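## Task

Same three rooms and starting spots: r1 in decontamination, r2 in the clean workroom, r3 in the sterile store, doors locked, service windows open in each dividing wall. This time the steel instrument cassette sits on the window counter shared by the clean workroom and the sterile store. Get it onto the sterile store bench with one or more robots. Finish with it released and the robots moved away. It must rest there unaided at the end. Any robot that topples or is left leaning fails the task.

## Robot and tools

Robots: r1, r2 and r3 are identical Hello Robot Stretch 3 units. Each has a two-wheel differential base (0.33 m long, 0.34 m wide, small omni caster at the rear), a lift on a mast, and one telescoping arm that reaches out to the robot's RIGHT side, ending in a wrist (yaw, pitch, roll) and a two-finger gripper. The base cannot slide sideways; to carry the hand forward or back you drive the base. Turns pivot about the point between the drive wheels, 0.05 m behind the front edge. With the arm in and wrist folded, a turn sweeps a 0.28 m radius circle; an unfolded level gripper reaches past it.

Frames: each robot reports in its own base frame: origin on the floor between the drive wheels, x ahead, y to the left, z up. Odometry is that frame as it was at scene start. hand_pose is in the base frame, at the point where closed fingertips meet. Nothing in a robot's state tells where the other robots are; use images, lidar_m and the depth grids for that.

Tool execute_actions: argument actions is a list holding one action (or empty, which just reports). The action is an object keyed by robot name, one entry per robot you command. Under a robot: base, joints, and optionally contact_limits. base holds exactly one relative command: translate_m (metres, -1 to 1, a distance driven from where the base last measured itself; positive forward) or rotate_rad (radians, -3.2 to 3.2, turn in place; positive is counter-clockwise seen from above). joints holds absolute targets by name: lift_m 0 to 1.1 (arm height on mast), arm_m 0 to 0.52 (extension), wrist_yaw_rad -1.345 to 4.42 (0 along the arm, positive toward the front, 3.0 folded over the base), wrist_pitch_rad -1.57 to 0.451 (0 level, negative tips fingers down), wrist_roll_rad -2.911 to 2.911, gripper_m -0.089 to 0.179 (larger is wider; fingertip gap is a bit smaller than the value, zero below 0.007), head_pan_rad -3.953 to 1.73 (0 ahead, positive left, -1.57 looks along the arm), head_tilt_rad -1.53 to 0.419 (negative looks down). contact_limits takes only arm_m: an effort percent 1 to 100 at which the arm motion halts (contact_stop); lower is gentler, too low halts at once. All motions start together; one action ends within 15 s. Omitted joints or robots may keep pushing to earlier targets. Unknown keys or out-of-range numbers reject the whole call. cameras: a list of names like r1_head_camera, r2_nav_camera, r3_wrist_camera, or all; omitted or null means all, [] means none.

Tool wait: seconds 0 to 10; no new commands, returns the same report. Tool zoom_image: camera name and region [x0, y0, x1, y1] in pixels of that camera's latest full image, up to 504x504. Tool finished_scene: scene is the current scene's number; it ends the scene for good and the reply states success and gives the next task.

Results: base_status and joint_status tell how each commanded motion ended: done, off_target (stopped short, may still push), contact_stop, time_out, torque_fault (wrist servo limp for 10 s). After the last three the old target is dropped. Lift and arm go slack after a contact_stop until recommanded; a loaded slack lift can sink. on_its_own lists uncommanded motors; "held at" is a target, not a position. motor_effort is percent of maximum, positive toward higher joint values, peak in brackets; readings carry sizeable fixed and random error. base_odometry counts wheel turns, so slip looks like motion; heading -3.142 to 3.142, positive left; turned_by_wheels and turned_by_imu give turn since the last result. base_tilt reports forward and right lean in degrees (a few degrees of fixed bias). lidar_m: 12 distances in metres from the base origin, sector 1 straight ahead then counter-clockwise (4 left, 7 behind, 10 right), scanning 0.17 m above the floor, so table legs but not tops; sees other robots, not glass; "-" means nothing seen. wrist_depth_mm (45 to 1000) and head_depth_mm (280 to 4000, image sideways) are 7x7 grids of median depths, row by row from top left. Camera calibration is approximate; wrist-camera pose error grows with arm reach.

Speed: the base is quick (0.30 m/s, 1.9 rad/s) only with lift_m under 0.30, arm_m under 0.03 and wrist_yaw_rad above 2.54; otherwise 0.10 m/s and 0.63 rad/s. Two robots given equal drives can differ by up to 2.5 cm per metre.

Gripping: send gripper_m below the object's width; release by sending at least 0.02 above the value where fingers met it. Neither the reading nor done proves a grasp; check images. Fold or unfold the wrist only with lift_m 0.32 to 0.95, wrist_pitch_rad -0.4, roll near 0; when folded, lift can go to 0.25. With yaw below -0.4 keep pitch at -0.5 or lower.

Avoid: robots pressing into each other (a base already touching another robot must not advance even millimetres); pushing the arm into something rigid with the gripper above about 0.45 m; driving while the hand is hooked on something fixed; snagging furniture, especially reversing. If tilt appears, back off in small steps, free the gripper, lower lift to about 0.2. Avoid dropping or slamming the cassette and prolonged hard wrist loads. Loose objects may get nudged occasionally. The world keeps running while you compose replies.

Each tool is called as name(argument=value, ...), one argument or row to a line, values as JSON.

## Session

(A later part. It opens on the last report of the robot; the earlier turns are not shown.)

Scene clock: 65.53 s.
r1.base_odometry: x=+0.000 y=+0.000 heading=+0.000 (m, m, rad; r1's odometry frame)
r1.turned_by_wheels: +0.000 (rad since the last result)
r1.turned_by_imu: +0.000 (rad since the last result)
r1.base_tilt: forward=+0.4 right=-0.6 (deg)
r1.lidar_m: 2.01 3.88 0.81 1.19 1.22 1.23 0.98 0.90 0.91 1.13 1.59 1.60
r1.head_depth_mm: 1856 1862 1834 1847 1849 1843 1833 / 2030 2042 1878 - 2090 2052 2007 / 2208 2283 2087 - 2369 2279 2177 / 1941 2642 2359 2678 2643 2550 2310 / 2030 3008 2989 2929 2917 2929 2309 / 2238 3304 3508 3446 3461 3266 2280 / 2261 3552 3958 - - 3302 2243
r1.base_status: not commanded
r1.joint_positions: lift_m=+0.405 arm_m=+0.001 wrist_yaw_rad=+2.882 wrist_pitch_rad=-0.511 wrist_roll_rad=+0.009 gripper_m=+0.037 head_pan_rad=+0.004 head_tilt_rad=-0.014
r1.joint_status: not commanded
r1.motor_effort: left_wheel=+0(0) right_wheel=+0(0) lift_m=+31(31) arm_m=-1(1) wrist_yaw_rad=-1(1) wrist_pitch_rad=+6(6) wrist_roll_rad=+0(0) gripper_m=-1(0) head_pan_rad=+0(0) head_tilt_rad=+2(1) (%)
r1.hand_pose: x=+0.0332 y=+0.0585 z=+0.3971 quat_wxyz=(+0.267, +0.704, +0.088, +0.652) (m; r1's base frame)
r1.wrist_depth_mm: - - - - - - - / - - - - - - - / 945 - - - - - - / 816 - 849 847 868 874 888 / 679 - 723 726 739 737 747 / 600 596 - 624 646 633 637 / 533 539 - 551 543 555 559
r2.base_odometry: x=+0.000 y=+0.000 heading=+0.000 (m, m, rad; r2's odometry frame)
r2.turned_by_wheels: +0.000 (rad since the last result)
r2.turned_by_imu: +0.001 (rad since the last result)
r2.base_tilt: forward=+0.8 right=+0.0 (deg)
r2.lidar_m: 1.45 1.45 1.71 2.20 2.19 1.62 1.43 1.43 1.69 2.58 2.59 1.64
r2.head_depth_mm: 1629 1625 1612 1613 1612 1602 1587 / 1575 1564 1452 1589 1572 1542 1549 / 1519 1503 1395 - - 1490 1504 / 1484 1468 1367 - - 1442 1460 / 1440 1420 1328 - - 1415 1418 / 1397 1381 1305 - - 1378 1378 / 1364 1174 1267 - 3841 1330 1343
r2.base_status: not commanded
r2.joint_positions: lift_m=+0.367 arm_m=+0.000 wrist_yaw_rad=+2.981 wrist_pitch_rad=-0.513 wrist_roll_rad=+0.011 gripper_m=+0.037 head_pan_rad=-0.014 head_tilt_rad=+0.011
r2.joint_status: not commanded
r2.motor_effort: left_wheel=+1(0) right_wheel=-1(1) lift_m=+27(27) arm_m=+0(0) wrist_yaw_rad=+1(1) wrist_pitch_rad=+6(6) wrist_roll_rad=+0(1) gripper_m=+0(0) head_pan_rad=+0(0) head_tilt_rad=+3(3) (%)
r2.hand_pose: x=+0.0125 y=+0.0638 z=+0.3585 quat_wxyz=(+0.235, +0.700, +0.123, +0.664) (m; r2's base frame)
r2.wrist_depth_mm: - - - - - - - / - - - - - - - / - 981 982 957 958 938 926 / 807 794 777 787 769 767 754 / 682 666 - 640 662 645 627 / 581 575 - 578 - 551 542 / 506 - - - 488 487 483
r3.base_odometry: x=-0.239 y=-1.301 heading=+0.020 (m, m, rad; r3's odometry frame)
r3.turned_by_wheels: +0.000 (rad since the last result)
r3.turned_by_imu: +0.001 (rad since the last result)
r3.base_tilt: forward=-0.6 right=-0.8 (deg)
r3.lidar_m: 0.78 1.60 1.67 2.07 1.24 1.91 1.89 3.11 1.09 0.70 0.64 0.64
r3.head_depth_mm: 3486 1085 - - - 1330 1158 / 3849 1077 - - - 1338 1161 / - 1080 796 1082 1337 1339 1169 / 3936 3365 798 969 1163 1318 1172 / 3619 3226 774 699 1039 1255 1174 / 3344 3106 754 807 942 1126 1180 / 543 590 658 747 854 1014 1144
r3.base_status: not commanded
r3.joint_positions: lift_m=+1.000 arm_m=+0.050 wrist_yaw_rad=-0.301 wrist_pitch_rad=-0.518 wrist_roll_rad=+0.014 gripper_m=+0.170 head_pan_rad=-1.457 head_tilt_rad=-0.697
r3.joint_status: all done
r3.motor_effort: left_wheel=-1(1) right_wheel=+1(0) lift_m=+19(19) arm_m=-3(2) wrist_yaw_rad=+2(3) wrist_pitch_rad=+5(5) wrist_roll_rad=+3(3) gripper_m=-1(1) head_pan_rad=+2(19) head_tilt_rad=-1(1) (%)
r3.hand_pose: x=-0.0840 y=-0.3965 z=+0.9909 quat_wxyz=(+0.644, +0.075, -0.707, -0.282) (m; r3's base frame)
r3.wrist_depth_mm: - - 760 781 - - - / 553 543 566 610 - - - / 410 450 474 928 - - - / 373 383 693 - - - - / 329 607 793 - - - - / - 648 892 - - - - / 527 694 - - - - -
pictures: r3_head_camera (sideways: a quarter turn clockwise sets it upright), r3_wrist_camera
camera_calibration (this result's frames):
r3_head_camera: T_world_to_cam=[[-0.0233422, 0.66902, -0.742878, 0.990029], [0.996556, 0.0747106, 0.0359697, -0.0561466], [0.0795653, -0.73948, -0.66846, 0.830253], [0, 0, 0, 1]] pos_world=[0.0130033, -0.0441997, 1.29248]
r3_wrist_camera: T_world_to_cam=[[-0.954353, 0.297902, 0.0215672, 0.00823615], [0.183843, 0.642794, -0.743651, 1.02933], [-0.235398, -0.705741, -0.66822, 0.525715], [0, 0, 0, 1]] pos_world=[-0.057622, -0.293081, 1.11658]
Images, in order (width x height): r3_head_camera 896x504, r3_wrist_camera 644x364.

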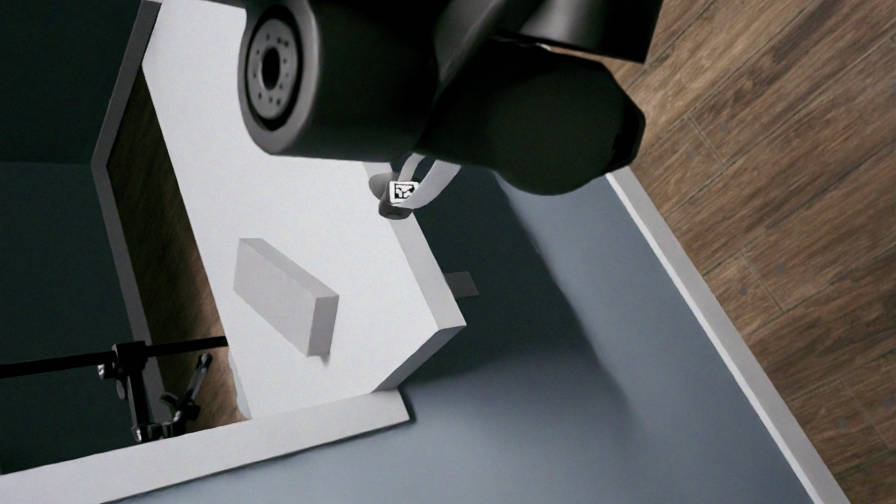

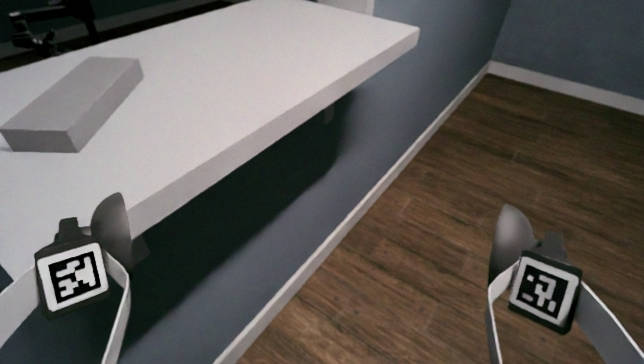

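execute_actions(
  actions=[
    {"r3":{"joints":{"arm_m":0.46,"wrist_yaw_rad":-0.2}}},
  ],
  cameras=[],
)

execute_actions(
  actions=[
    {"r3":{"base":{"translate_m":0.2}}},
  ],
  cameras=["r3_head_camera","r3_wrist_camera"],
)

Scene clock: 76.70 s.
r1.base_odometry: x=+0.000 y=+0.000 heading=+0.000 (m, m, rad; r1's odometry frame)
r1.turned_by_wheels: +0.000 (rad since the last result)
r1.turned_by_imu: +0.000 (rad since the last result)
r1.base_tilt: forward=+0.4 right=-0.5 (deg)
r1.lidar_m: 2.02 3.89 0.81 1.19 1.22 1.23 0.98 0.90 0.91 1.12 1.59 1.60
r1.head_depth_mm: 1859 1862 1850 1844 1833 1842 1839 / 2022 2040 1849 - 2149 2027 2040 / 2195 2274 2079 - 2379 2258 2197 / 1906 2584 2349 2639 2660 2532 2288 / 2032 2936 2967 2951 2965 2914 2302 / 2243 3265 3550 3556 3491 3253 2281 / 2288 3572 3934 - - 3278 2254
r1.base_status: not commanded
r1.joint_positions: lift_m=+0.405 arm_m=+0.001 wrist_yaw_rad=+2.882 wrist_pitch_rad=-0.511 wrist_roll_rad=+0.009 gripper_m=+0.037 head_pan_rad=+0.004 head_tilt_rad=-0.014
r1.joint_status: not commanded
r1.motor_effort: left_wheel=+0(0) right_wheel=+0(0) lift_m=+31(31) arm_m=+0(1) wrist_yaw_rad=+0(1) wrist_pitch_rad=+6(6) wrist_roll_rad=+0(0) gripper_m=+0(1) head_pan_rad=+0(0) head_tilt_rad=+1(1) (%)
r1.hand_pose: x=+0.0332 y=+0.0585 z=+0.3971 quat_wxyz=(+0.267, +0.704, +0.088, +0.652) (m; r1's base frame)
r1.wrist_depth_mm: - - - - - - - / - - - - - - - / 929 - - - - - - / 821 - 835 869 864 883 888 / 686 - 741 729 747 740 757 / 600 596 - 622 645 639 640 / 530 543 - 551 543 552 562
r2.base_odometry: x=+0.000 y=+0.000 heading=+0.000 (m, m, rad; r2's odometry frame)
r2.turned_by_wheels: +0.000 (rad since the last result)
r2.turned_by_imu: +0.001 (rad since the last result)
r2.base_tilt: forward=+0.9 right=+0.1 (deg)
r2.lidar_m: 1.45 1.45 1.71 2.19 2.20 1.62 1.43 1.43 1.68 2.58 2.59 1.64
r2.head_depth_mm: 1625 1624 1616 1610 1601 1604 1605 / 1576 1567 1454 1579 1579 1543 1545 / 1523 1505 1404 - - 1483 1505 / 1487 1467 1373 - - 1469 1460 / 1444 1421 1331 - - 1417 1418 / 1402 1382 1298 - - 1371 1379 / 1364 1174 1267 - 3793 1332 1344
r2.base_status: not commanded
r2.joint_positions: lift_m=+0.367 arm_m=+0.000 wrist_yaw_rad=+2.981 wrist_pitch_rad=-0.513 wrist_roll_rad=+0.011 gripper_m=+0.037 head_pan_rad=-0.014 head_tilt_rad=+0.011
r2.joint_status: not commanded
r2.motor_effort: left_wheel=-1(0) right_wheel=+0(0) lift_m=+27(28) arm_m=+0(0) wrist_yaw_rad=+1(0) wrist_pitch_rad=+6(6) wrist_roll_rad=+0(0) gripper_m=+0(1) head_pan_rad=+0(0) head_tilt_rad=+2(2) (%)
r2.hand_pose: x=+0.0125 y=+0.0638 z=+0.3585 quat_wxyz=(+0.235, +0.700, +0.123, +0.664) (m; r2's base frame)
r2.wrist_depth_mm: - - - - - - - / - - - - - - - / - - 984 951 958 933 922 / 819 789 798 787 761 762 744 / 669 666 - 663 663 629 629 / 578 566 - 577 - 558 547 / 502 - - - 486 485 482
r3.base_odometry: x=-0.239 y=-1.301 heading=+0.020 (m, m, rad; r3's odometry frame)
r3.turned_by_wheels: +0.000 (rad since the last result)
r3.turned_by_imu: +0.001 (rad since the last result)
r3.base_tilt: forward=-0.6 right=-0.7 (deg)
r3.lidar_m: 0.78 1.60 1.67 2.07 1.24 1.90 1.89 3.11 1.08 0.70 0.64 0.64
r3.head_depth_mm: 3572 1030 878 1377 1555 1331 1160 / - 992 817 1207 1454 1337 1162 / - 1025 791 1074 1326 1341 1170 / 3937 3365 796 967 1163 1323 1174 / 3648 3264 774 700 1040 1265 1176 / 3366 3101 756 808 942 1123 1181 / 543 589 658 745 858 1010 1144
r3.base_status: not commanded
r3.joint_positions: lift_m=+1.000 arm_m=+0.460 wrist_yaw_rad=-0.201 wrist_pitch_rad=-0.518 wrist_roll_rad=+0.014 gripper_m=+0.170 head_pan_rad=-1.457 head_tilt_rad=-0.697
r3.joint_status: all done
r3.motor_effort: left_wheel=-1(2) right_wheel=+1(0) lift_m=+19(19) arm_m=+3(9) wrist_yaw_rad=+0(3) wrist_pitch_rad=+5(5) wrist_roll_rad=+3(3) gripper_m=+0(1) head_pan_rad=+3(3) head_tilt_rad=-2(1) (%)
r3.hand_pose: x=-0.0636 y=-0.8111 z=+0.9909 quat_wxyz=(+0.657, +0.110, -0.703, -0.250) (m; r3's base frame)
r3.wrist_depth_mm: - - - - - 491 - / - - - 574 572 550 - / - - 458 461 468 476 - / - 378 380 384 388 396 - / 327 323 325 330 332 346 - / - 281 285 289 291 287 - / 219 250 254 255 259 274 -
pictures: none
No camera images: the call's "cameras" was empty. Leave "cameras" out to get every camera's image.

Scene clock: 79.67 s.
r1.base_odometry: x=+0.000 y=+0.000 heading=+0.000 (m, m, rad; r1's odometry frame)
r1.turned_by_wheels: +0.000 (rad since the last result)
r1.turned_by_imu: +0.000 (rad since the last result)
r1.base_tilt: forward=+0.4 right=-0.5 (deg)
r1.lidar_m: 2.01 3.90 0.81 1.19 1.22 1.23 0.99 0.90 0.91 1.12 1.59 1.60
r1.head_depth_mm: 1856 1848 1848 1850 1848 1846 1814 / 2003 2041 1854 - 2093 2020 2019 / 2168 2296 2085 - 2390 2275 2217 / 1917 2579 2344 2680 2616 2553 2331 / 2047 2968 2996 2983 2918 2977 2292 / 2242 3371 3476 3450 3425 3234 2248 / 2290 3617 3996 3975 - 3256 2268
r1.base_status: not commanded
r1.joint_positions: lift_m=+0.405 arm_m=+0.001 wrist_yaw_rad=+2.882 wrist_pitch_rad=-0.511 wrist_roll_rad=+0.009 gripper_m=+0.037 head_pan_rad=+0.004 head_tilt_rad=-0.014
r1.joint_status: not commanded
r1.motor_effort: left_wheel=+1(0) right_wheel=+0(0) lift_m=+31(31) arm_m=-1(1) wrist_yaw_rad=+0(0) wrist_pitch_rad=+6(5) wrist_roll_rad=+0(0) gripper_m=-1(0) head_pan_rad=-1(1) head_tilt_rad=+1(1) (%)
r1.hand_pose: x=+0.0332 y=+0.0585 z=+0.3971 quat_wxyz=(+0.267, +0.704, +0.088, +0.652) (m; r1's base frame)
r1.wrist_depth_mm: - - - - - - - / - - - - - - - / 948 - - - - - - / 814 - 849 844 879 883 900 / 695 - 721 718 742 732 744 / 603 596 - 615 645 634 637 / 528 540 - 544 539 559 564
r2.base_odometry: x=+0.000 y=+0.000 heading=+0.000 (m, m, rad; r2's odometry frame)
r2.turned_by_wheels: +0.000 (rad since the last result)
r2.turned_by_imu: +0.000 (rad since the last result)
r2.base_tilt: forward=+1.0 right=+0.1 (deg)
r2.lidar_m: 1.45 1.45 1.71 2.19 2.20 1.62 1.43 1.43 1.69 2.58 2.59 1.65
r2.head_depth_mm: 1621 1613 1619 1624 1608 1602 1601 / 1574 1562 1451 1579 1570 1545 1543 / 1529 1507 1415 - - 1488 1503 / 1481 1465 1371 - - 1456 1464 / 1438 1419 1336 - - 1411 1415 / 1399 1386 1301 - - 1377 1380 / 1359 1174 1273 - 3796 1333 1348
r2.base_status: not commanded
r2.joint_positions: lift_m=+0.367 arm_m=+0.000 wrist_yaw_rad=+2.981 wrist_pitch_rad=-0.513 wrist_roll_rad=+0.011 gripper_m=+0.037 head_pan_rad=-0.014 head_tilt_rad=+0.011
r2.joint_status: not commanded
r2.motor_effort: left_wheel=+0(0) right_wheel=-1(1) lift_m=+26(27) arm_m=+0(0) wrist_yaw_rad=+0(0) wrist_pitch_rad=+6(6) wrist_roll_rad=+0(0) gripper_m=+1(1) head_pan_rad=+0(0) head_tilt_rad=+2(3) (%)
r2.hand_pose: x=+0.0125 y=+0.0638 z=+0.3585 quat_wxyz=(+0.235, +0.700, +0.123, +0.664) (m; r2's base frame)
r2.wrist_depth_mm: - - - - - - - / - - - - - - - / - - 958 982 966 927 919 / 815 809 799 785 761 756 755 / 669 654 - 656 665 635 634 / 577 576 - 568 - 551 544 / 505 - - - 491 481 478
r3.base_odometry: x=-0.039 y=-1.297 heading=+0.020 (m, m, rad; r3's odometry frame)
r3.turned_by_wheels: +0.000 (rad since the last result)
r3.turned_by_imu: -0.001 (rad since the last result)
r3.base_tilt: forward=-0.5 right=-0.8 (deg)
r3.lidar_m: 0.60 1.24 1.52 1.87 1.41 1.37 2.09 3.25 0.88 0.56 0.51 0.52
r3.head_depth_mm: 3749 1029 780 1091 1420 1325 1155 / - 994 756 682 1210 1334 1161 / - 1023 762 831 1047 1290 1166 / 502 564 651 766 922 1156 1170 / 475 532 602 696 820 1007 1157 / 447 497 559 638 744 890 1093 / 422 467 522 589 678 798 968
r3.base_status: done
r3.joint_positions: lift_m=+1.000 arm_m=+0.460 wrist_yaw_rad=-0.201 wrist_pitch_rad=-0.518 wrist_roll_rad=+0.014 gripper_m=+0.170 head_pan_rad=-1.457 head_tilt_rad=-0.697
r3.joint_status: not commanded
r3.motor_effort: left_wheel=-1(4) right_wheel=+0(7) lift_m=+19(19) arm_m=+3(3) wrist_yaw_rad=+1(1) wrist_pitch_rad=+5(5) wrist_roll_rad=+3(3) gripper_m=+0(1) head_pan_rad=+3(3) head_tilt_rad=-2(2) (%)
r3.hand_pose: x=-0.0636 y=-0.8111 z=+0.9909 quat_wxyz=(+0.657, +0.110, -0.703, -0.250) (m; r3's base frame)
r3.wrist_depth_mm: - - - - - - 536 / - - - - 588 608 579 / - - - 466 472 482 486 / - - 384 384 389 397 403 / - 324 324 290 331 344 342 / - 280 286 252 290 286 297 / 249 251 252 224 259 259 261
pictures: r3_head_camera (sideways: a quarter turn clockwise sets it upright), r3_wrist_camera
camera_calibration (this result's frames):
r3_head_camera: T_world_to_cam=[[-0.0233424, 0.66902, -0.742878, 0.990029], [0.996556, 0.0747109, 0.0359697, -0.0561466], [0.0795656, -0.73948, -0.66846, 0.830253], [0, 0, 0, 1]] pos_world=[0.0130034, -0.0441997, 1.29248]
r3_wrist_camera: T_world_to_cam=[[-0.979325, 0.20114, 0.0215657, 0.0711431], [0.118755, 0.657936, -0.743651, 1.30021], [-0.163767, -0.725715, -0.66822, 0.226279], [0, 0, 0, 1]] pos_world=[-0.0476777, -0.705554, 1.11658]
Images, in order (width x height): r3_head_camera 896x504, r3_wrist_camera 644x364.

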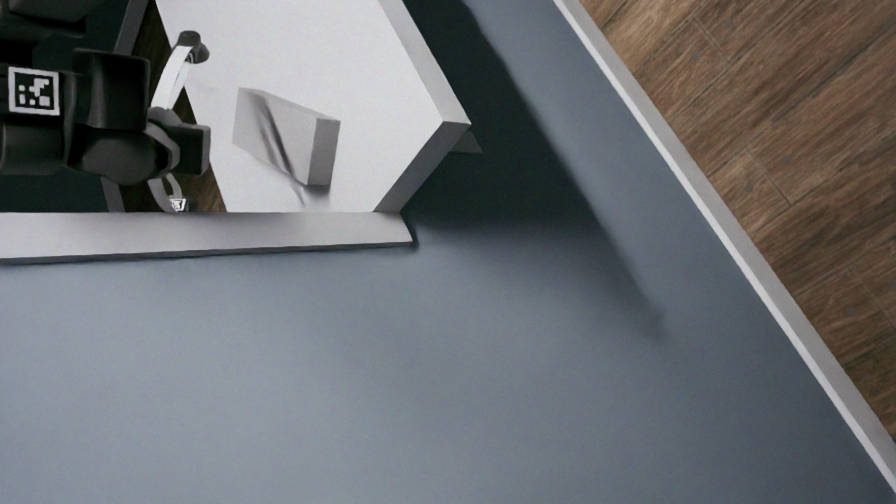

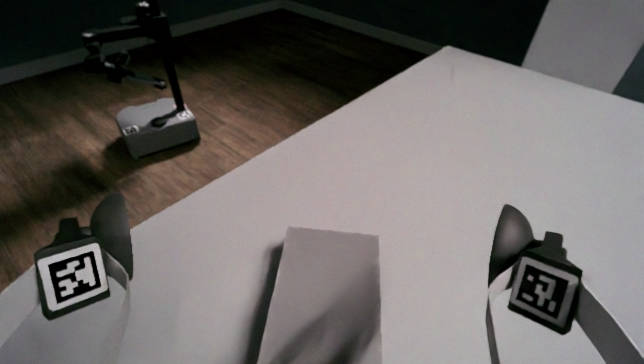

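execute_actions(
  actions=[
    {"r3":{"joints":{"arm_m":0.42,"lift_m":0.9}}},
  ],
  cameras=["r3_wrist_camera"],
)

Scene clock: 84.20 s.
r1.base_odometry: x=+0.000 y=+0.000 heading=+0.000 (m, m, rad; r1's odometry frame)
r1.turned_by_wheels: +0.000 (rad since the last result)
r1.turned_by_imu: +0.000 (rad since the last result)
r1.base_tilt: forward=+0.5 right=-0.5 (deg)
r1.lidar_m: 2.01 3.89 0.81 1.19 1.22 1.23 0.98 0.90 0.91 1.12 1.59 1.60
r1.head_depth_mm: 1873 1859 1858 1842 1854 1830 1832 / 2021 2060 1857 - 2131 2026 2038 / 2200 2260 2076 - 2383 2277 2197 / 1910 2601 2357 2703 2641 2561 2293 / 2016 2971 3007 2935 2939 2963 2277 / 2236 3282 3498 3470 3446 3256 2255 / 2297 3593 3971 - - 3267 2299
r1.base_status: not commanded
r1.joint_positions: lift_m=+0.405 arm_m=+0.001 wrist_yaw_rad=+2.882 wrist_pitch_rad=-0.511 wrist_roll_rad=+0.009 gripper_m=+0.037 head_pan_rad=+0.004 head_tilt_rad=-0.014
r1.joint_status: not commanded
r1.motor_effort: left_wheel=+1(0) right_wheel=+0(0) lift_m=+31(31) arm_m=+0(1) wrist_yaw_rad=+0(0) wrist_pitch_rad=+6(6) wrist_roll_rad=+0(0) gripper_m=-1(0) head_pan_rad=+0(1) head_tilt_rad=+1(1) (%)
r1.hand_pose: x=+0.0332 y=+0.0585 z=+0.3971 quat_wxyz=(+0.267, +0.704, +0.088, +0.652) (m; r1's base frame)
r1.wrist_depth_mm: - - - - - - - / - - - - - - - / 946 - - - - - - / 816 - 832 856 863 874 872 / 692 - 724 732 752 735 757 / 605 593 - 622 654 634 640 / 525 536 - 544 536 556 559
r2.base_odometry: x=+0.000 y=+0.000 heading=+0.000 (m, m, rad; r2's odometry frame)
r2.turned_by_wheels: +0.000 (rad since the last result)
r2.turned_by_imu: +0.000 (rad since the last result)
r2.base_tilt: forward=+0.8 right=+0.1 (deg)
r2.lidar_m: 1.45 1.45 1.71 2.19 2.19 1.62 1.43 1.43 1.68 2.58 2.58 1.65
r2.head_depth_mm: 1630 1626 1616 1618 1611 1612 1600 / 1581 1565 1453 1584 1579 1546 1550 / 1534 1501 1409 - 1814 1484 1506 / 1477 1459 1376 - - 1455 1460 / 1441 1419 1346 - - 1413 1421 / 1402 1389 1299 - - 1379 1384 / 1363 1177 1272 - 3823 1339 1342
r2.base_status: not commanded
r2.joint_positions: lift_m=+0.367 arm_m=+0.000 wrist_yaw_rad=+2.981 wrist_pitch_rad=-0.513 wrist_roll_rad=+0.011 gripper_m=+0.037 head_pan_rad=-0.014 head_tilt_rad=+0.011
r2.joint_status: not commanded
r2.motor_effort: left_wheel=+0(1) right_wheel=-1(0) lift_m=+27(27) arm_m=+0(0) wrist_yaw_rad=+1(1) wrist_pitch_rad=+6(6) wrist_roll_rad=+0(0) gripper_m=+0(1) head_pan_rad=+0(0) head_tilt_rad=+2(2) (%)
r2.hand_pose: x=+0.0125 y=+0.0638 z=+0.3585 quat_wxyz=(+0.235, +0.700, +0.123, +0.664) (m; r2's base frame)
r2.wrist_depth_mm: - - - - - - - / - - - - - - - / - 987 969 956 968 949 905 / 807 796 790 791 770 748 765 / 679 667 - 659 657 635 628 / 574 564 - 573 - 552 552 / 508 - - - 487 485 476
r3.base_odometry: x=-0.039 y=-1.297 heading=+0.020 (m, m, rad; r3's odometry frame)
r3.turned_by_wheels: +0.000 (rad since the last result)
r3.turned_by_imu: +0.001 (rad since the last result)
r3.base_tilt: forward=-0.5 right=-0.9 (deg)
r3.lidar_m: 0.60 1.23 1.52 1.87 1.41 1.38 2.10 3.26 0.87 0.56 0.51 0.52
r3.head_depth_mm: 3672 - 753 1090 1425 1327 1157 / - - 750 683 1208 1334 1163 / - 3325 762 832 1045 1282 1164 / 501 564 651 766 919 1157 1173 / 474 531 604 695 823 1007 1154 / 447 498 559 639 743 888 1099 / 422 467 521 589 678 796 970
r3.base_status: not commanded
r3.joint_positions: lift_m=+0.900 arm_m=+0.420 wrist_yaw_rad=-0.201 wrist_pitch_rad=-0.518 wrist_roll_rad=+0.014 gripper_m=+0.170 head_pan_rad=-1.457 head_tilt_rad=-0.697
r3.joint_status: all done
r3.motor_effort: left_wheel=-1(1) right_wheel=-1(1) lift_m=+13(14) arm_m=-3(1) wrist_yaw_rad=+1(1) wrist_pitch_rad=+4(5) wrist_roll_rad=+3(3) gripper_m=+0(0) head_pan_rad=+2(2) head_tilt_rad=-2(1) (%)
r3.hand_pose: x=-0.0636 y=-0.7718 z=+0.8913 quat_wxyz=(+0.657, +0.110, -0.703, -0.250) (m; r3's base frame)
r3.wrist_depth_mm: - - - - 483 501 515 / - - 348 352 358 367 372 / - 271 275 224 284 291 296 / 225 229 224 185 236 241 246 / 200 196 167 160 198 211 209 / - 172 138 139 173 175 182 / 152 153 123 124 154 159 159
pictures: r3_wrist_camera
camera_calibration (this result's frames):
r3_wrist_camera: T_world_to_cam=[[-0.979325, 0.20114, 0.0215657, 0.0653768], [0.118755, 0.657936, -0.743651, 1.20027], [-0.163767, -0.725715, -0.66822, 0.188288], [0, 0, 0, 1]] pos_world=[-0.0476777, -0.666208, 1.01699]
Images, in order (width x height): r3_wrist_camera 644x364.

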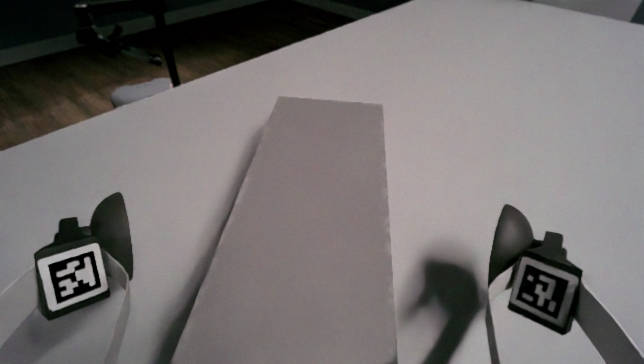

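execute_actions(
  actions=[
    {"r3":{"joints":{"lift_m":0.88}}},
  ],
  cameras=[],
)

execute_actions(
  actions=[
    {"r3":{"joints":{"gripper_m":0.02}}},
  ],
  cameras=[],
)

execute_actions(
  actions=[
    {"r3":{"joints":{"lift_m":1.0}}},
  ],
  cameras=[],
)

execute_actions(
  actions=[
    {"r3":{"base":{"translate_m":-0.25}}},
  ],
  cameras=[],
)

execute_actions(
  actions=[
    {"r3":{"joints":{"arm_m":0}}},
  ],
  cameras=[],
)

execute_actions(
  actions=[
    {"r3":{"base":{"rotate_rad":2.25},"joints":{"head_pan_rad":0,"head_tilt_rad":-0.4}}},
  ],
  cameras=["r3_nav_camera","r3_wrist_camera"],
)

Scene clock: 90.97 s.
r1.base_odometry: x=+0.000 y=+0.000 heading=+0.000 (m, m, rad; r1's odometry frame)
r1.turned_by_wheels: +0.000 (rad since the last result)
r1.turned_by_imu: +0.000 (rad since the last result)
r1.base_tilt: forward=+0.3 right=-0.5 (deg)
r1.lidar_m: 2.01 3.89 0.81 1.19 1.22 1.23 0.99 0.90 0.91 1.13 1.59 1.60
r1.head_depth_mm: 1859 1858 1852 1835 1841 1837 1836 / 2005 2057 1869 - 2132 2033 2030 / 2197 2296 2070 - 2366 2270 2227 / 1908 2608 2373 2678 2621 2618 2302 / 2022 2961 2945 2960 2929 2914 2305 / 2234 3249 3499 3446 3473 3269 2277 / 2300 3594 3954 - - 3224 2220
r1.base_status: not commanded
r1.joint_positions: lift_m=+0.405 arm_m=+0.001 wrist_yaw_rad=+2.882 wrist_pitch_rad=-0.511 wrist_roll_rad=+0.009 gripper_m=+0.037 head_pan_rad=+0.004 head_tilt_rad=-0.014
r1.joint_status: not commanded
r1.motor_effort: left_wheel=+0(0) right_wheel=+0(0) lift_m=+31(31) arm_m=-1(1) wrist_yaw_rad=+0(0) wrist_pitch_rad=+6(6) wrist_roll_rad=+0(0) gripper_m=-1(1) head_pan_rad=-1(0) head_tilt_rad=+1(1) (%)
r1.hand_pose: x=+0.0332 y=+0.0585 z=+0.3971 quat_wxyz=(+0.267, +0.704, +0.088, +0.652) (m; r1's base frame)
r1.wrist_depth_mm: - - - - - - - / - - - - - - - / 959 - - - - - - / 808 - 830 855 844 871 903 / 684 - 729 718 745 731 743 / 602 598 - 621 644 631 643 / 525 538 - 546 534 562 561
r2.base_odometry: x=+0.000 y=+0.000 heading=+0.000 (m, m, rad; r2's odometry frame)
r2.turned_by_wheels: +0.000 (rad since the last result)
r2.turned_by_imu: +0.000 (rad since the last result)
r2.base_tilt: forward=+0.8 right=+0.1 (deg)
r2.lidar_m: 1.44 1.45 1.71 2.19 2.20 1.63 1.43 1.43 1.69 2.58 2.59 1.64
r2.head_depth_mm: 1623 1625 1610 1611 1610 1600 1604 / 1580 1562 1451 1577 1578 1549 1548 / 1534 1507 1414 - 1888 1492 1503 / 1483 1457 1371 - - 1455 1459 / 1442 1423 1339 - - 1421 1422 / 1402 1384 1297 - - 1383 1379 / 1364 1171 1271 - 3778 1328 1351
r2.base_status: not commanded
r2.joint_positions: lift_m=+0.367 arm_m=+0.000 wrist_yaw_rad=+2.981 wrist_pitch_rad=-0.513 wrist_roll_rad=+0.011 gripper_m=+0.037 head_pan_rad=-0.014 head_tilt_rad=+0.011
r2.joint_status: not commanded
r2.motor_effort: left_wheel=+1(0) right_wheel=-1(0) lift_m=+27(26) arm_m=+0(0) wrist_yaw_rad=+0(1) wrist_pitch_rad=+6(6) wrist_roll_rad=+1(0) gripper_m=+0(0) head_pan_rad=+0(0) head_tilt_rad=+3(2) (%)
r2.hand_pose: x=+0.0125 y=+0.0638 z=+0.3585 quat_wxyz=(+0.235, +0.700, +0.123, +0.664) (m; r2's base frame)
r2.wrist_depth_mm: - - - - - - - / - - - - - - - / - - 956 967 957 956 918 / 810 802 785 771 760 762 747 / 681 669 - 648 658 634 639 / 575 575 - 578 - 548 546 / 505 - - - 488 485 481
r3.base_odometry: x=-0.039 y=-1.297 heading=+0.020 (m, m, rad; r3's odometry frame)
r3.turned_by_wheels: +0.000 (rad since the last result)
r3.turned_by_imu: +0.001 (rad since the last result)
r3.base_tilt: forward=-0.5 right=-0.7 (deg)
r3.lidar_m: 0.60 1.24 1.51 1.86 1.41 1.37 2.09 3.27 0.87 0.56 0.51 0.52
r3.head_depth_mm: 3655 3604 739 1098 1422 1335 1156 / - 3769 732 683 1210 1335 1162 / - 3538 752 831 1044 1284 1166 / 503 566 649 766 920 1158 1175 / 475 533 603 697 820 1007 1156 / 448 498 560 639 744 889 1100 / 423 467 522 589 678 798 969
r3.base_status: not commanded
r3.joint_positions: lift_m=+0.881 arm_m=+0.420 wrist_yaw_rad=-0.201 wrist_pitch_rad=-0.487 wrist_roll_rad=+0.016 gripper_m=+0.170 head_pan_rad=-1.457 head_tilt_rad=-0.697
r3.joint_status: all done
r3.motor_effort: left_wheel=-1(1) right_wheel=-1(1) lift_m=+10(13) arm_m=-1(3) wrist_yaw_rad=+1(2) wrist_pitch_rad=-4(5) wrist_roll_rad=+2(3) gripper_m=-2(2) head_pan_rad=+2(3) head_tilt_rad=-1(1) (%)
r3.hand_pose: x=-0.0645 y=-0.7759 z=+0.8780 quat_wxyz=(+0.660, +0.099, -0.705, -0.240) (m; r3's base frame)
r3.wrist_depth_mm: - - - - 485 504 513 / - - 336 343 345 357 365 / 269 258 261 205 262 277 280 / 211 214 201 169 215 225 228 / - 182 146 143 182 191 192 / - 159 124 125 155 164 167 / 139 137 109 110 138 145 143
pictures: none
No camera images: the call's "cameras" was empty. Leave "cameras" out to get every camera's image.

Scene clock: 92.97 s.
r1.base_odometry: x=+0.000 y=+0.000 heading=+0.000 (m, m, rad; r1's odometry frame)
r1.turned_by_wheels: +0.000 (rad since the last result)
r1.turned_by_imu: +0.000 (rad since the last result)
r1.base_tilt: forward=+0.4 right=-0.5 (deg)
r1.lidar_m: 2.01 3.90 0.80 1.19 1.22 1.23 0.99 0.90 0.91 1.12 1.59 1.60
r1.head_depth_mm: 1849 1857 1849 1839 1844 1836 1843 / 2019 2042 1847 - 2133 2016 2049 / 2169 2284 2072 - 2380 2271 2197 / 1916 2597 2345 2661 2602 2583 2308 / 2023 2930 2948 2991 2972 2922 2276 / 2274 3260 3545 3408 3467 3250 2276 / 2255 3582 3891 3966 - 3283 2280
r1.base_status: not commanded
r1.joint_positions: lift_m=+0.405 arm_m=+0.001 wrist_yaw_rad=+2.882 wrist_pitch_rad=-0.511 wrist_roll_rad=+0.009 gripper_m=+0.037 head_pan_rad=+0.004 head_tilt_rad=-0.014
r1.joint_status: not commanded
r1.motor_effort: left_wheel=+1(1) right_wheel=+0(0) lift_m=+31(31) arm_m=-1(1) wrist_yaw_rad=-1(0) wrist_pitch_rad=+6(6) wrist_roll_rad=+0(0) gripper_m=+0(1) head_pan_rad=+0(0) head_tilt_rad=+1(1) (%)
r1.hand_pose: x=+0.0332 y=+0.0585 z=+0.3971 quat_wxyz=(+0.267, +0.704, +0.088, +0.652) (m; r1's base frame)
r1.wrist_depth_mm: - - - - - - - / - - - - - - - / 946 - - - - - - / 818 - 842 854 862 871 905 / 692 - 724 732 752 741 749 / 602 595 - 627 648 638 638 / 530 538 - 549 538 563 569
r2.base_odometry: x=+0.000 y=+0.000 heading=+0.000 (m, m, rad; r2's odometry frame)
r2.turned_by_wheels: +0.000 (rad since the last result)
r2.turned_by_imu: +0.000 (rad since the last result)
r2.base_tilt: forward=+0.9 right=+0.0 (deg)
r2.lidar_m: 1.45 1.45 1.71 2.19 2.20 1.62 1.43 1.43 1.69 2.58 2.59 1.65
r2.head_depth_mm: 1623 1611 1609 1613 1613 1597 1595 / 1573 1561 1450 1586 1573 1540 1549 / 1533 1508 1410 - 1993 1490 1498 / 1480 1462 1374 - - 1456 1467 / 1434 1426 1332 - - 1422 1417 / 1401 1379 1300 - - 1379 1377 / 1364 1175 1270 - 3760 1334 1337
r2.base_status: not commanded
r2.joint_positions: lift_m=+0.367 arm_m=+0.000 wrist_yaw_rad=+2.981 wrist_pitch_rad=-0.513 wrist_roll_rad=+0.011 gripper_m=+0.037 head_pan_rad=-0.014 head_tilt_rad=+0.011
r2.joint_status: not commanded
r2.motor_effort: left_wheel=+1(0) right_wheel=+0(0) lift_m=+27(27) arm_m=+0(0) wrist_yaw_rad=+1(1) wrist_pitch_rad=+6(6) wrist_roll_rad=+1(0) gripper_m=+0(1) head_pan_rad=+0(0) head_tilt_rad=+2(2) (%)
r2.hand_pose: x=+0.0125 y=+0.0638 z=+0.3585 quat_wxyz=(+0.235, +0.700, +0.123, +0.664) (m; r2's base frame)
r2.wrist_depth_mm: - - - - - - - / - - - - - - - / - - 980 991 945 940 922 / 795 796 783 771 766 769 761 / 675 668 - 655 659 644 632 / 572 569 - 580 - 547 547 / 504 - - - 486 481 479
r3.base_odometry: x=-0.039 y=-1.297 heading=+0.021 (m, m, rad; r3's odometry frame)
r3.turned_by_wheels: +0.000 (rad since the last result)
r3.turned_by_imu: +0.000 (rad since the last result)
r3.base_tilt: forward=-0.4 right=-0.6 (deg)
r3.lidar_m: 0.60 1.24 1.51 1.87 1.41 1.37 2.08 3.27 0.88 0.56 0.51 0.52
r3.head_depth_mm: 3684 3662 752 1101 1421 1329 1158 / - 3785 733 682 1211 1334 1162 / - 3514 764 831 1044 1285 1168 / 502 565 651 765 918 1155 1172 / 475 531 603 695 823 1004 1157 / 448 498 559 637 743 890 1096 / 422 467 522 589 678 798 969
r3.base_status: not commanded
r3.joint_positions: lift_m=+0.881 arm_m=+0.420 wrist_yaw_rad=-0.195 wrist_pitch_rad=-0.461 wrist_roll_rad=+0.027 gripper_m=+0.021 head_pan_rad=-1.457 head_tilt_rad=-0.697
r3.joint_status: all done
r3.motor_effort: left_wheel=+2(4) right_wheel=-4(7) lift_m=+10(10) arm_m=-1(1) wrist_yaw_rad=-6(6) wrist_pitch_rad=-11(11) wrist_roll_rad=-5(5) gripper_m=-25(100) head_pan_rad=+3(3) head_tilt_rad=-2(1) (%)
r3.hand_pose: x=-0.0640 y=-0.7797 z=+0.8837 quat_wxyz=(+0.660, +0.091, -0.710, -0.230) (m; r3's base frame)
r3.wrist_depth_mm: - - - - 545 560 524 / - - - 374 374 383 388 / - 280 280 221 275 292 293 / 225 226 225 179 226 236 237 / 191 192 150 151 154 198 198 / 165 168 129 130 134 172 172 / - 145 114 114 145 149 150
pictures: none
No camera images: the call's "cameras" was empty. Leave "cameras" out to get every camera's image.

Scene clock: 94.90 s.
r1.base_odometry: x=+0.000 y=+0.000 heading=+0.000 (m, m, rad; r1's odometry frame)
r1.turned_by_wheels: +0.000 (rad since the last result)
r1.turned_by_imu: +0.000 (rad since the last result)
r1.base_tilt: forward=+0.4 right=-0.5 (deg)
r1.lidar_m: 2.01 3.88 0.81 1.19 1.22 1.23 0.99 0.90 0.91 1.13 1.59 1.60
r1.head_depth_mm: 1854 1856 1841 1849 1845 1845 1828 / 2030 2042 1856 - 2123 2030 2038 / 2183 2279 2082 - 2388 2250 2207 / 1928 2537 2359 2670 2630 2565 2297 / 2051 3001 2970 2954 2990 2965 2318 / 2255 3259 3479 3458 3472 3234 2272 / 2280 3543 3993 - - 3236 2270
r1.base_status: not commanded
r1.joint_positions: lift_m=+0.405 arm_m=+0.001 wrist_yaw_rad=+2.882 wrist_pitch_rad=-0.511 wrist_roll_rad=+0.009 gripper_m=+0.037 head_pan_rad=+0.004 head_tilt_rad=-0.014
r1.joint_status: not commanded
r1.motor_effort: left_wheel=+0(0) right_wheel=+0(0) lift_m=+31(31) arm_m=-1(0) wrist_yaw_rad=-1(0) wrist_pitch_rad=+6(6) wrist_roll_rad=+0(0) gripper_m=-1(0) head_pan_rad=+0(0) head_tilt_rad=+1(1) (%)
r1.hand_pose: x=+0.0332 y=+0.0585 z=+0.3971 quat_wxyz=(+0.267, +0.704, +0.088, +0.652) (m; r1's base frame)
r1.wrist_depth_mm: - - - - - - - / - - - - - - - / 967 - - - - - - / 808 - 843 867 868 878 888 / 685 - 730 723 756 745 746 / 602 597 - 620 647 636 649 / 527 540 - 543 548 559 559
r2.base_odometry: x=+0.000 y=+0.000 heading=+0.000 (m, m, rad; r2's odometry frame)
r2.turned_by_wheels: +0.000 (rad since the last result)
r2.turned_by_imu: +0.000 (rad since the last result)
r2.base_tilt: forward=+0.8 right=+0.0 (deg)
r2.lidar_m: 1.45 1.45 1.71 2.19 2.20 1.62 1.43 1.43 1.69 2.58 2.59 1.65
r2.head_depth_mm: 1634 1627 1618 1614 1607 1603 1597 / 1572 1557 1450 1575 1578 1545 1559 / 1523 1512 1411 - 1731 1493 1506 / 1477 1465 1370 - - 1456 1451 / 1441 1425 1331 - - 1415 1423 / 1403 1389 1305 - - 1380 1384 / 1366 1177 1273 - 3817 1335 1349
r2.base_status: not commanded
r2.joint_positions: lift_m=+0.367 arm_m=+0.000 wrist_yaw_rad=+2.981 wrist_pitch_rad=-0.513 wrist_roll_rad=+0.011 gripper_m=+0.037 head_pan_rad=-0.014 head_tilt_rad=+0.011
r2.joint_status: not commanded
r2.motor_effort: left_wheel=+0(0) right_wheel=-1(0) lift_m=+26(27) arm_m=+0(0) wrist_yaw_rad=+1(1) wrist_pitch_rad=+6(6) wrist_roll_rad=+0(0) gripper_m=+1(0) head_pan_rad=+0(0) head_tilt_rad=+2(2) (%)
r2.hand_pose: x=+0.0125 y=+0.0638 z=+0.3585 quat_wxyz=(+0.235, +0.700, +0.123, +0.664) (m; r2's base frame)
r2.wrist_depth_mm: - - - - - - - / - - - - - - - / - - 983 967 960 929 908 / 818 810 788 759 778 762 747 / 681 664 - 647 674 633 633 / 576 567 - 582 - 553 544 / 501 - - - 483 490 483
r3.base_odometry: x=-0.039 y=-1.297 heading=+0.020 (m, m, rad; r3's odometry frame)
r3.turned_by_wheels: +0.000 (rad since the last result)
r3.turned_by_imu: +0.000 (rad since the last result)
r3.base_tilt: forward=-0.5 right=-0.7 (deg)
r3.lidar_m: 0.60 1.23 1.51 1.87 1.41 1.37 2.08 3.27 0.87 0.56 0.51 0.52
r3.head_depth_mm: 3724 1054 780 1092 1424 1331 1156 / - 736 785 682 1211 1333 1161 / - 3173 791 832 1046 1286 1168 / 501 564 650 764 919 1158 1169 / 475 532 602 697 820 1008 1154 / 447 497 558 637 743 889 1095 / 422 467 521 590 678 796 970
r3.base_status: not commanded
r3.joint_positions: lift_m=+1.000 arm_m=+0.420 wrist_yaw_rad=-0.198 wrist_pitch_rad=-0.542 wrist_roll_rad=+0.027 gripper_m=+0.024 head_pan_rad=-1.457 head_tilt_rad=-0.697
r3.joint_status: all done
r3.motor_effort: left_wheel=+0(3) right_wheel=-1(3) lift_m=+25(26) arm_m=-1(1) wrist_yaw_rad=-2(5) wrist_pitch_rad=+12(13) wrist_roll_rad=-4(5) gripper_m=-23(25) head_pan_rad=+3(3) head_tilt_rad=-2(2) (%)
r3.hand_pose: x=-0.0623 y=-0.7681 z=+0.9855 quat_wxyz=(+0.650, +0.118, -0.705, -0.258) (m; r3's base frame)
r3.wrist_depth_mm: - - - - - 692 583 / - - - - 546 554 566 / - - - 214 430 453 451 / - - 357 177 356 375 378 / - 315 151 151 153 322 325 / 274 276 131 131 133 281 285 / 249 246 116 117 244 251 254
pictures: none
No camera images: the call's "cameras" was empty. Leave "cameras" out to get every camera's image.

Scene clock: 98.47 s.
r1.base_odometry: x=+0.000 y=+0.000 heading=+0.000 (m, m, rad; r1's odometry frame)
r1.turned_by_wheels: +0.000 (rad since the last result)
r1.turned_by_imu: +0.000 (rad since the last result)
r1.base_tilt: forward=+0.4 right=-0.5 (deg)
r1.lidar_m: 2.01 3.90 0.81 1.19 1.22 1.23 0.98 0.90 0.91 1.13 1.60 1.60
r1.head_depth_mm: 1854 1856 1846 1850 1841 1839 1827 / 2018 2037 1853 - 2133 2037 2054 / 2188 2296 2084 - 2378 2284 2231 / 1917 2574 2353 2648 2642 2574 2292 / 2031 3004 2946 2945 2941 2933 2288 / 2229 3330 3545 3478 3435 3304 2299 / 2289 3616 3842 - - 3260 2220
r1.base_status: not commanded
r1.joint_positions: lift_m=+0.405 arm_m=+0.001 wrist_yaw_rad=+2.882 wrist_pitch_rad=-0.511 wrist_roll_rad=+0.009 gripper_m=+0.037 head_pan_rad=+0.004 head_tilt_rad=-0.014
r1.joint_status: not commanded
r1.motor_effort: left_wheel=+0(0) right_wheel=+0(0) lift_m=+31(31) arm_m=+0(1) wrist_yaw_rad=+0(0) wrist_pitch_rad=+6(6) wrist_roll_rad=+0(0) gripper_m=-1(0) head_pan_rad=+0(0) head_tilt_rad=+1(1) (%)
r1.hand_pose: x=+0.0332 y=+0.0585 z=+0.3971 quat_wxyz=(+0.267, +0.704, +0.088, +0.652) (m; r1's base frame)
r1.wrist_depth_mm: - - - - - - - / - - - - - - - / 952 - - - - - - / 822 - 845 853 862 868 901 / 687 - 731 723 758 747 757 / 601 595 - 620 648 630 636 / 530 537 - 549 543 555 561
r2.base_odometry: x=+0.000 y=+0.000 heading=+0.000 (m, m, rad; r2's odometry frame)
r2.turned_by_wheels: +0.000 (rad since the last result)
r2.turned_by_imu: +0.000 (rad since the last result)
r2.base_tilt: forward=+0.8 right=+0.0 (deg)
r2.lidar_m: 1.45 1.45 1.71 2.19 2.20 1.62 1.43 1.43 1.69 2.58 2.58 1.65
r2.head_depth_mm: 1622 1621 1608 1604 1598 1602 1584 / 1572 1558 1453 1581 1573 1539 1556 / 1529 1503 1412 - - 1498 1508 / 1485 1454 1369 - - 1457 1450 / 1433 1421 1335 - - 1416 1414 / 1405 1382 1307 - - 1380 1383 / 1372 1180 1272 - 3773 1339 1350
r2.base_status: not commanded
r2.joint_positions: lift_m=+0.367 arm_m=+0.000 wrist_yaw_rad=+2.981 wrist_pitch_rad=-0.513 wrist_roll_rad=+0.011 gripper_m=+0.037 head_pan_rad=-0.014 head_tilt_rad=+0.011
r2.joint_status: not commanded
r2.motor_effort: left_wheel=+1(0) right_wheel=+0(0) lift_m=+27(27) arm_m=+0(0) wrist_yaw_rad=+1(1) wrist_pitch_rad=+6(6) wrist_roll_rad=+0(0) gripper_m=-1(0) head_pan_rad=+0(0) head_tilt_rad=+2(2) (%)
r2.hand_pose: x=+0.0125 y=+0.0638 z=+0.3585 quat_wxyz=(+0.235, +0.700, +0.123, +0.664) (m; r2's base frame)
r2.wrist_depth_mm: - - - - - - - / - - - - - - - / - 989 959 951 960 957 929 / 804 797 778 780 776 759 747 / 683 666 - 655 663 631 627 / 574 566 - 574 - 551 541 / 505 - - - 484 483 482
r3.base_odometry: x=-0.289 y=-1.302 heading=+0.020 (m, m, rad; r3's odometry frame)
r3.turned_by_wheels: +0.000 (rad since the last result)
r3.turned_by_imu: +0.002 (rad since the last result)
r3.base_tilt: forward=-0.5 right=-0.7 (deg)
r3.lidar_m: 0.82 1.68 1.71 2.11 1.21 1.87 1.84 3.06 1.14 0.73 0.67 0.67
r3.head_depth_mm: 3482 1051 1163 1450 1563 1329 1154 / - 736 854 1275 1494 1336 1158 / - 1029 795 1129 1394 1337 1170 / 3936 1090 797 1022 1227 1343 1173 / 3666 3408 805 922 1094 1290 1179 / 3396 3103 814 823 990 1184 1182 / 3288 3001 705 784 902 1063 1165
r3.base_status: done
r3.joint_positions: lift_m=+1.000 arm_m=+0.420 wrist_yaw_rad=-0.199 wrist_pitch_rad=-0.542 wrist_roll_rad=+0.027 gripper_m=+0.024 head_pan_rad=-1.457 head_tilt_rad=-0.697
r3.joint_status: not commanded
r3.motor_effort: left_wheel=+0(7) right_wheel=+0(7) lift_m=+25(25) arm_m=-1(1) wrist_yaw_rad=-2(3) wrist_pitch_rad=+12(12) wrist_roll_rad=-4(5) gripper_m=-23(23) head_pan_rad=+3(3) head_tilt_rad=-2(1) (%)
r3.hand_pose: x=-0.0624 y=-0.7681 z=+0.9855 quat_wxyz=(+0.650, +0.117, -0.705, -0.258) (m; r3's base frame)
r3.wrist_depth_mm: - - - - 563 655 - / - - 529 539 544 775 - / - 430 428 213 424 461 - / 356 362 353 177 358 402 - / 313 316 150 151 154 - - / 275 275 131 131 133 - - / 249 247 116 116 - - -
pictures: none
No camera images: the call's "cameras" was empty. Leave "cameras" out to get every camera's image.

Scene clock: 102.73 s.
r1.base_odometry: x=+0.000 y=+0.000 heading=+0.000 (m, m, rad; r1's odometry frame)
r1.turned_by_wheels: +0.000 (rad since the last result)
r1.turned_by_imu: +0.000 (rad since the last result)
r1.base_tilt: forward=+0.4 right=-0.5 (deg)
r1.lidar_m: 2.01 3.90 0.81 1.19 1.22 1.23 0.99 0.90 0.91 1.12 1.59 1.60
r1.head_depth_mm: 1849 1862 1849 1856 1843 1843 1838 / 2005 2060 1857 - 2104 2041 2024 / 2179 2254 2083 - 2371 2250 2223 / 1916 2619 2374 2657 2622 2582 2313 / 2008 3025 2970 2949 2944 2896 2280 / 2245 3269 3480 3493 3546 3238 2254 / 2271 3660 4000 3999 - 3282 2250
r1.base_status: not commanded
r1.joint_positions: lift_m=+0.405 arm_m=+0.001 wrist_yaw_rad=+2.882 wrist_pitch_rad=-0.511 wrist_roll_rad=+0.009 gripper_m=+0.037 head_pan_rad=+0.004 head_tilt_rad=-0.014
r1.joint_status: not commanded
r1.motor_effort: left_wheel=+1(1) right_wheel=+0(0) lift_m=+31(31) arm_m=-2(1) wrist_yaw_rad=+0(0) wrist_pitch_rad=+6(6) wrist_roll_rad=+0(0) gripper_m=-1(0) head_pan_rad=+0(0) head_tilt_rad=+1(1) (%)
r1.hand_pose: x=+0.0332 y=+0.0585 z=+0.3971 quat_wxyz=(+0.267, +0.704, +0.088, +0.652) (m; r1's base frame)
r1.wrist_depth_mm: - - - - - - - / - - - - - - - / 963 - - - - - - / 813 - 844 839 863 882 893 / 680 - 732 729 738 744 751 / 596 594 - 620 649 636 644 / 530 540 - 546 543 562 564
r2.base_odometry: x=+0.000 y=+0.000 heading=+0.000 (m, m, rad; r2's odometry frame)
r2.turned_by_wheels: +0.000 (rad since the last result)
r2.turned_by_imu: +0.000 (rad since the last result)
r2.base_tilt: forward=+0.9 right=+0.0 (deg)
r2.lidar_m: 1.45 1.45 1.71 2.19 2.20 1.62 1.43 1.43 1.68 2.58 2.59 1.65
r2.head_depth_mm: 1619 1620 1610 1599 1614 1599 1595 / 1577 1562 1455 1580 1577 1560 1540 / 1529 1504 1408 - - 1488 1500 / 1483 1466 1368 - - 1456 1459 / 1448 1430 1335 - - 1407 1420 / 1394 1387 1300 - - 1376 1382 / 1370 1166 1272 - 3801 1333 1348
r2.base_status: not commanded
r2.joint_positions: lift_m=+0.367 arm_m=+0.000 wrist_yaw_rad=+2.981 wrist_pitch_rad=-0.513 wrist_roll_rad=+0.011 gripper_m=+0.037 head_pan_rad=-0.014 head_tilt_rad=+0.011
r2.joint_status: not commanded
r2.motor_effort: left_wheel=+1(0) right_wheel=-1(1) lift_m=+27(27) arm_m=+0(0) wrist_yaw_rad=+1(2) wrist_pitch_rad=+6(6) wrist_roll_rad=+0(0) gripper_m=-1(0) head_pan_rad=+0(0) head_tilt_rad=+2(2) (%)
r2.hand_pose: x=+0.0125 y=+0.0638 z=+0.3585 quat_wxyz=(+0.235, +0.700, +0.123, +0.664) (m; r2's base frame)
r2.wrist_depth_mm: - - - - - - - / - - - - - - - / - 998 970 974 959 933 927 / 811 792 797 774 772 777 765 / 671 665 - 653 659 648 628 / 579 575 - 572 - 553 547 / 499 - - - 488 480 478
r3.base_odometry: x=-0.289 y=-1.302 heading=+0.020 (m, m, rad; r3's odometry frame)
r3.turned_by_wheels: +0.000 (rad since the last result)
r3.turned_by_imu: +0.001 (rad since the last result)
r3.base_tilt: forward=-0.5 right=-0.7 (deg)
r3.lidar_m: 0.83 1.68 1.71 2.12 1.21 1.88 1.84 3.07 1.13 0.73 0.67 0.68
r3.head_depth_mm: 3409 1056 877 - - - 1137 / 3855 1071 827 - - - 1139 / - 1082 796 1096 1341 1338 1169 / - 1094 798 1017 1230 1344 1170 / 3683 3374 807 920 1097 1288 1174 / 3370 2414 813 822 990 1188 1179 / 3314 2996 706 787 904 1059 1166
r3.base_status: not commanded
r3.joint_positions: lift_m=+1.000 arm_m=+0.000 wrist_yaw_rad=-0.199 wrist_pitch_rad=-0.543 wrist_roll_rad=+0.025 gripper_m=+0.024 head_pan_rad=-1.457 head_tilt_rad=-0.697
r3.joint_status: all done
r3.motor_effort: left_wheel=-1(1) right_wheel=+0(0) lift_m=+25(25) arm_m=-3(7) wrist_yaw_rad=-2(1) wrist_pitch_rad=+12(12) wrist_roll_rad=-3(4) gripper_m=-23(23) head_pan_rad=+2(2) head_tilt_rad=-2(1) (%)
r3.hand_pose: x=-0.0625 y=-0.3481 z=+0.9853 quat_wxyz=(+0.651, +0.118, -0.704, -0.258) (m; r3's base frame)
r3.wrist_depth_mm: - 689 689 713 837 - - / 527 527 535 600 - - - / 432 435 470 213 - - - / 362 417 691 177 - - - / 496 624 150 151 153 - - / 555 644 131 132 134 - - / 577 803 116 116 - - -
pictures: none
No camera images: the call's "cameras" was empty. Leave "cameras" out to get every camera's image.

Scene clock: 107.23 s.
r1.base_odometry: x=+0.000 y=+0.000 heading=+0.000 (m, m, rad; r1's odometry frame)
r1.turned_by_wheels: +0.000 (rad since the last result)
r1.turned_by_imu: +0.000 (rad since the last result)
r1.base_tilt: forward=+0.4 right=-0.5 (deg)
r1.lidar_m: 2.02 3.89 0.81 1.19 1.22 1.23 0.98 0.90 0.91 1.12 1.59 1.60
r1.head_depth_mm: 1838 1839 1841 1852 1848 1837 1850 / 2005 2063 1860 - 2136 2024 2034 / 2199 2275 2072 - 2371 2275 2211 / 1920 2581 2379 2688 2604 2613 2295 / 2005 3007 2974 2945 2974 2893 2294 / 2228 3284 3453 3526 3477 3289 2265 / 2288 3591 3976 - 3991 3253 2254
r1.base_status: not commanded
r1.joint_positions: lift_m=+0.405 arm_m=+0.001 wrist_yaw_rad=+2.882 wrist_pitch_rad=-0.511 wrist_roll_rad=+0.009 gripper_m=+0.037 head_pan_rad=+0.004 head_tilt_rad=-0.014
r1.joint_status: not commanded
r1.motor_effort: left_wheel=+1(1) right_wheel=+0(0) lift_m=+31(31) arm_m=+0(0) wrist_yaw_rad=+0(0) wrist_pitch_rad=+6(6) wrist_roll_rad=+0(0) gripper_m=-1(1) head_pan_rad=+0(0) head_tilt_rad=+1(1) (%)
r1.hand_pose: x=+0.0332 y=+0.0585 z=+0.3971 quat_wxyz=(+0.267, +0.704, +0.088, +0.652) (m; r1's base frame)
r1.wrist_depth_mm: - - - - - - - / - - - - - - - / 952 - - - - - - / 813 - 835 858 873 893 905 / 694 - 730 733 748 742 752 / 600 597 - 613 648 639 639 / 525 535 - 545 535 555 557
r2.base_odometry: x=+0.000 y=+0.000 heading=+0.000 (m, m, rad; r2's odometry frame)
r2.turned_by_wheels: +0.000 (rad since the last result)
r2.turned_by_imu: +0.000 (rad since the last result)
r2.base_tilt: forward=+0.7 right=+0.2 (deg)
r2.lidar_m: 1.45 1.45 1.71 2.19 2.19 1.62 1.43 1.43 1.69 2.58 2.59 1.65
r2.head_depth_mm: 1621 1612 1616 1604 1609 1599 1605 / 1571 1558 1454 1579 1575 1536 1541 / 1528 1510 1413 - - 1498 1501 / 1488 1465 1373 - - 1456 1453 / 1438 1419 1332 - - 1420 1419 / 1394 1375 1305 - - 1372 1373 / 1357 1172 1267 - 3760 1333 1339
r2.base_status: not commanded
r2.joint_positions: lift_m=+0.367 arm_m=+0.000 wrist_yaw_rad=+2.981 wrist_pitch_rad=-0.513 wrist_roll_rad=+0.011 gripper_m=+0.037 head_pan_rad=-0.014 head_tilt_rad=+0.011
r2.joint_status: not commanded
r2.motor_effort: left_wheel=+0(0) right_wheel=+0(0) lift_m=+27(27) arm_m=+0(0) wrist_yaw_rad=+1(1) wrist_pitch_rad=+6(6) wrist_roll_rad=+1(0) gripper_m=+0(0) head_pan_rad=+0(0) head_tilt_rad=+2(3) (%)
r2.hand_pose: x=+0.0125 y=+0.0638 z=+0.3585 quat_wxyz=(+0.235, +0.700, +0.123, +0.664) (m; r2's base frame)
r2.wrist_depth_mm: - - - - - - - / - - - - - - - / - - 979 957 948 924 926 / 814 795 772 773 773 765 752 / 672 667 - 652 658 635 625 / 575 575 - 568 - 553 545 / 506 - - - 478 486 478
r3.base_odometry: x=-0.289 y=-1.302 heading=+2.270 (m, m, rad; r3's odometry frame)
r3.turned_by_wheels: +2.250 (rad since the last result)
r3.turned_by_imu: +2.288 (rad since the last result)
r3.base_tilt: forward=-0.5 right=-0.7 (deg)
r3.lidar_m: 1.21 1.94 1.83 2.51 0.94 0.69 0.67 0.70 0.93 1.70 1.76 2.22
r3.head_depth_mm: 1853 1993 2170 2384 2101 1646 1336 / 1845 1994 2172 2386 2114 1646 1341 / 1841 1994 2186 2368 2145 1658 1351 / 1842 1988 2102 1400 2064 1623 1366 / 1824 1986 2088 1416 2161 1680 1368 / 1841 1972 2105 1437 2161 1688 1381 / 1838 1980 2082 1455 2172 1699 1385
r3.base_status: done
r3.joint_positions: lift_m=+1.000 arm_m=+0.000 wrist_yaw_rad=-0.199 wrist_pitch_rad=-0.543 wrist_roll_rad=+0.025 gripper_m=+0.024 head_pan_rad=-0.007 head_tilt_rad=-0.409
r3.joint_status: all done
r3.motor_effort: left_wheel=-5(11) right_wheel=+3(8) lift_m=+25(25) arm_m=-3(3) wrist_yaw_rad=-1(0) wrist_pitch_rad=+12(11) wrist_roll_rad=-3(3) gripper_m=-23(23) head_pan_rad=+2(35) head_tilt_rad=+6(34) (%)
r3.hand_pose: x=-0.0625 y=-0.3482 z=+0.9853 quat_wxyz=(+0.651, +0.118, -0.704, -0.258) (m; r3's base frame)
r3.wrist_depth_mm: - - - - - 886 640 / - - - - - 893 640 / - - - 214 - 915 662 / - - - 178 - 906 664 / - - 150 151 153 960 659 / - - 131 131 134 903 701 / - - 116 116 - - 729
pictures: r3_nav_camera (sideways: a quarter turn counterclockwise sets it upright), r3_wrist_camera
camera_calibration (this result's frames):
r3_nav_camera: T_world_to_cam=[[0.399571, 0.00490572, 0.916689, -1.15367], [-0.00466238, -0.999962, 0.00738362, 0.0423999], [0.91669, -0.00722424, -0.399533, 0.47221], [0, 0, 0, 1]] pos_world=[0.0283001, 0.0514692, 1.24591]
r3_wrist_camera: T_world_to_cam=[[-0.978812, 0.204372, 0.01264, -0.0108519], [0.131386, 0.674201, -0.726768, 0.981124], [-0.157053, -0.709708, -0.686767, 0.582956], [0, 0, 0, 1]] pos_world=[-0.0479722, -0.245528, 1.11354]
Images, in order (width x height): r3_nav_camera 672x504, r3_wrist_camera 644x364.

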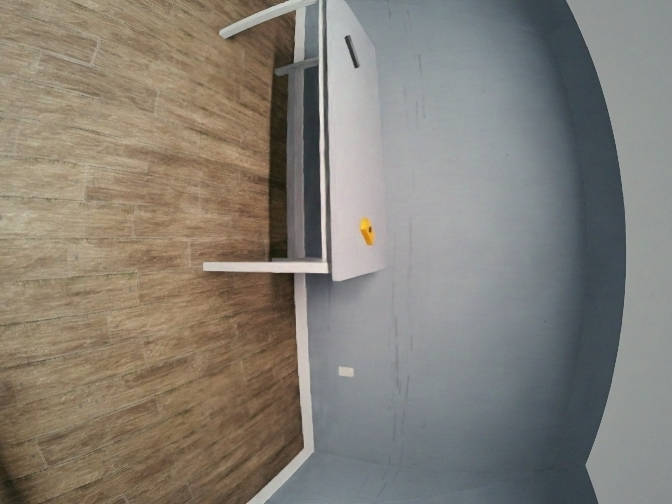

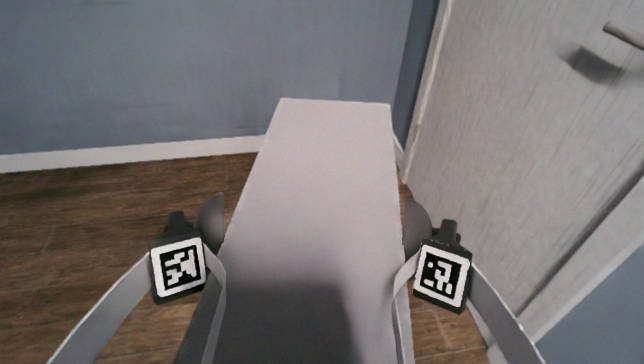

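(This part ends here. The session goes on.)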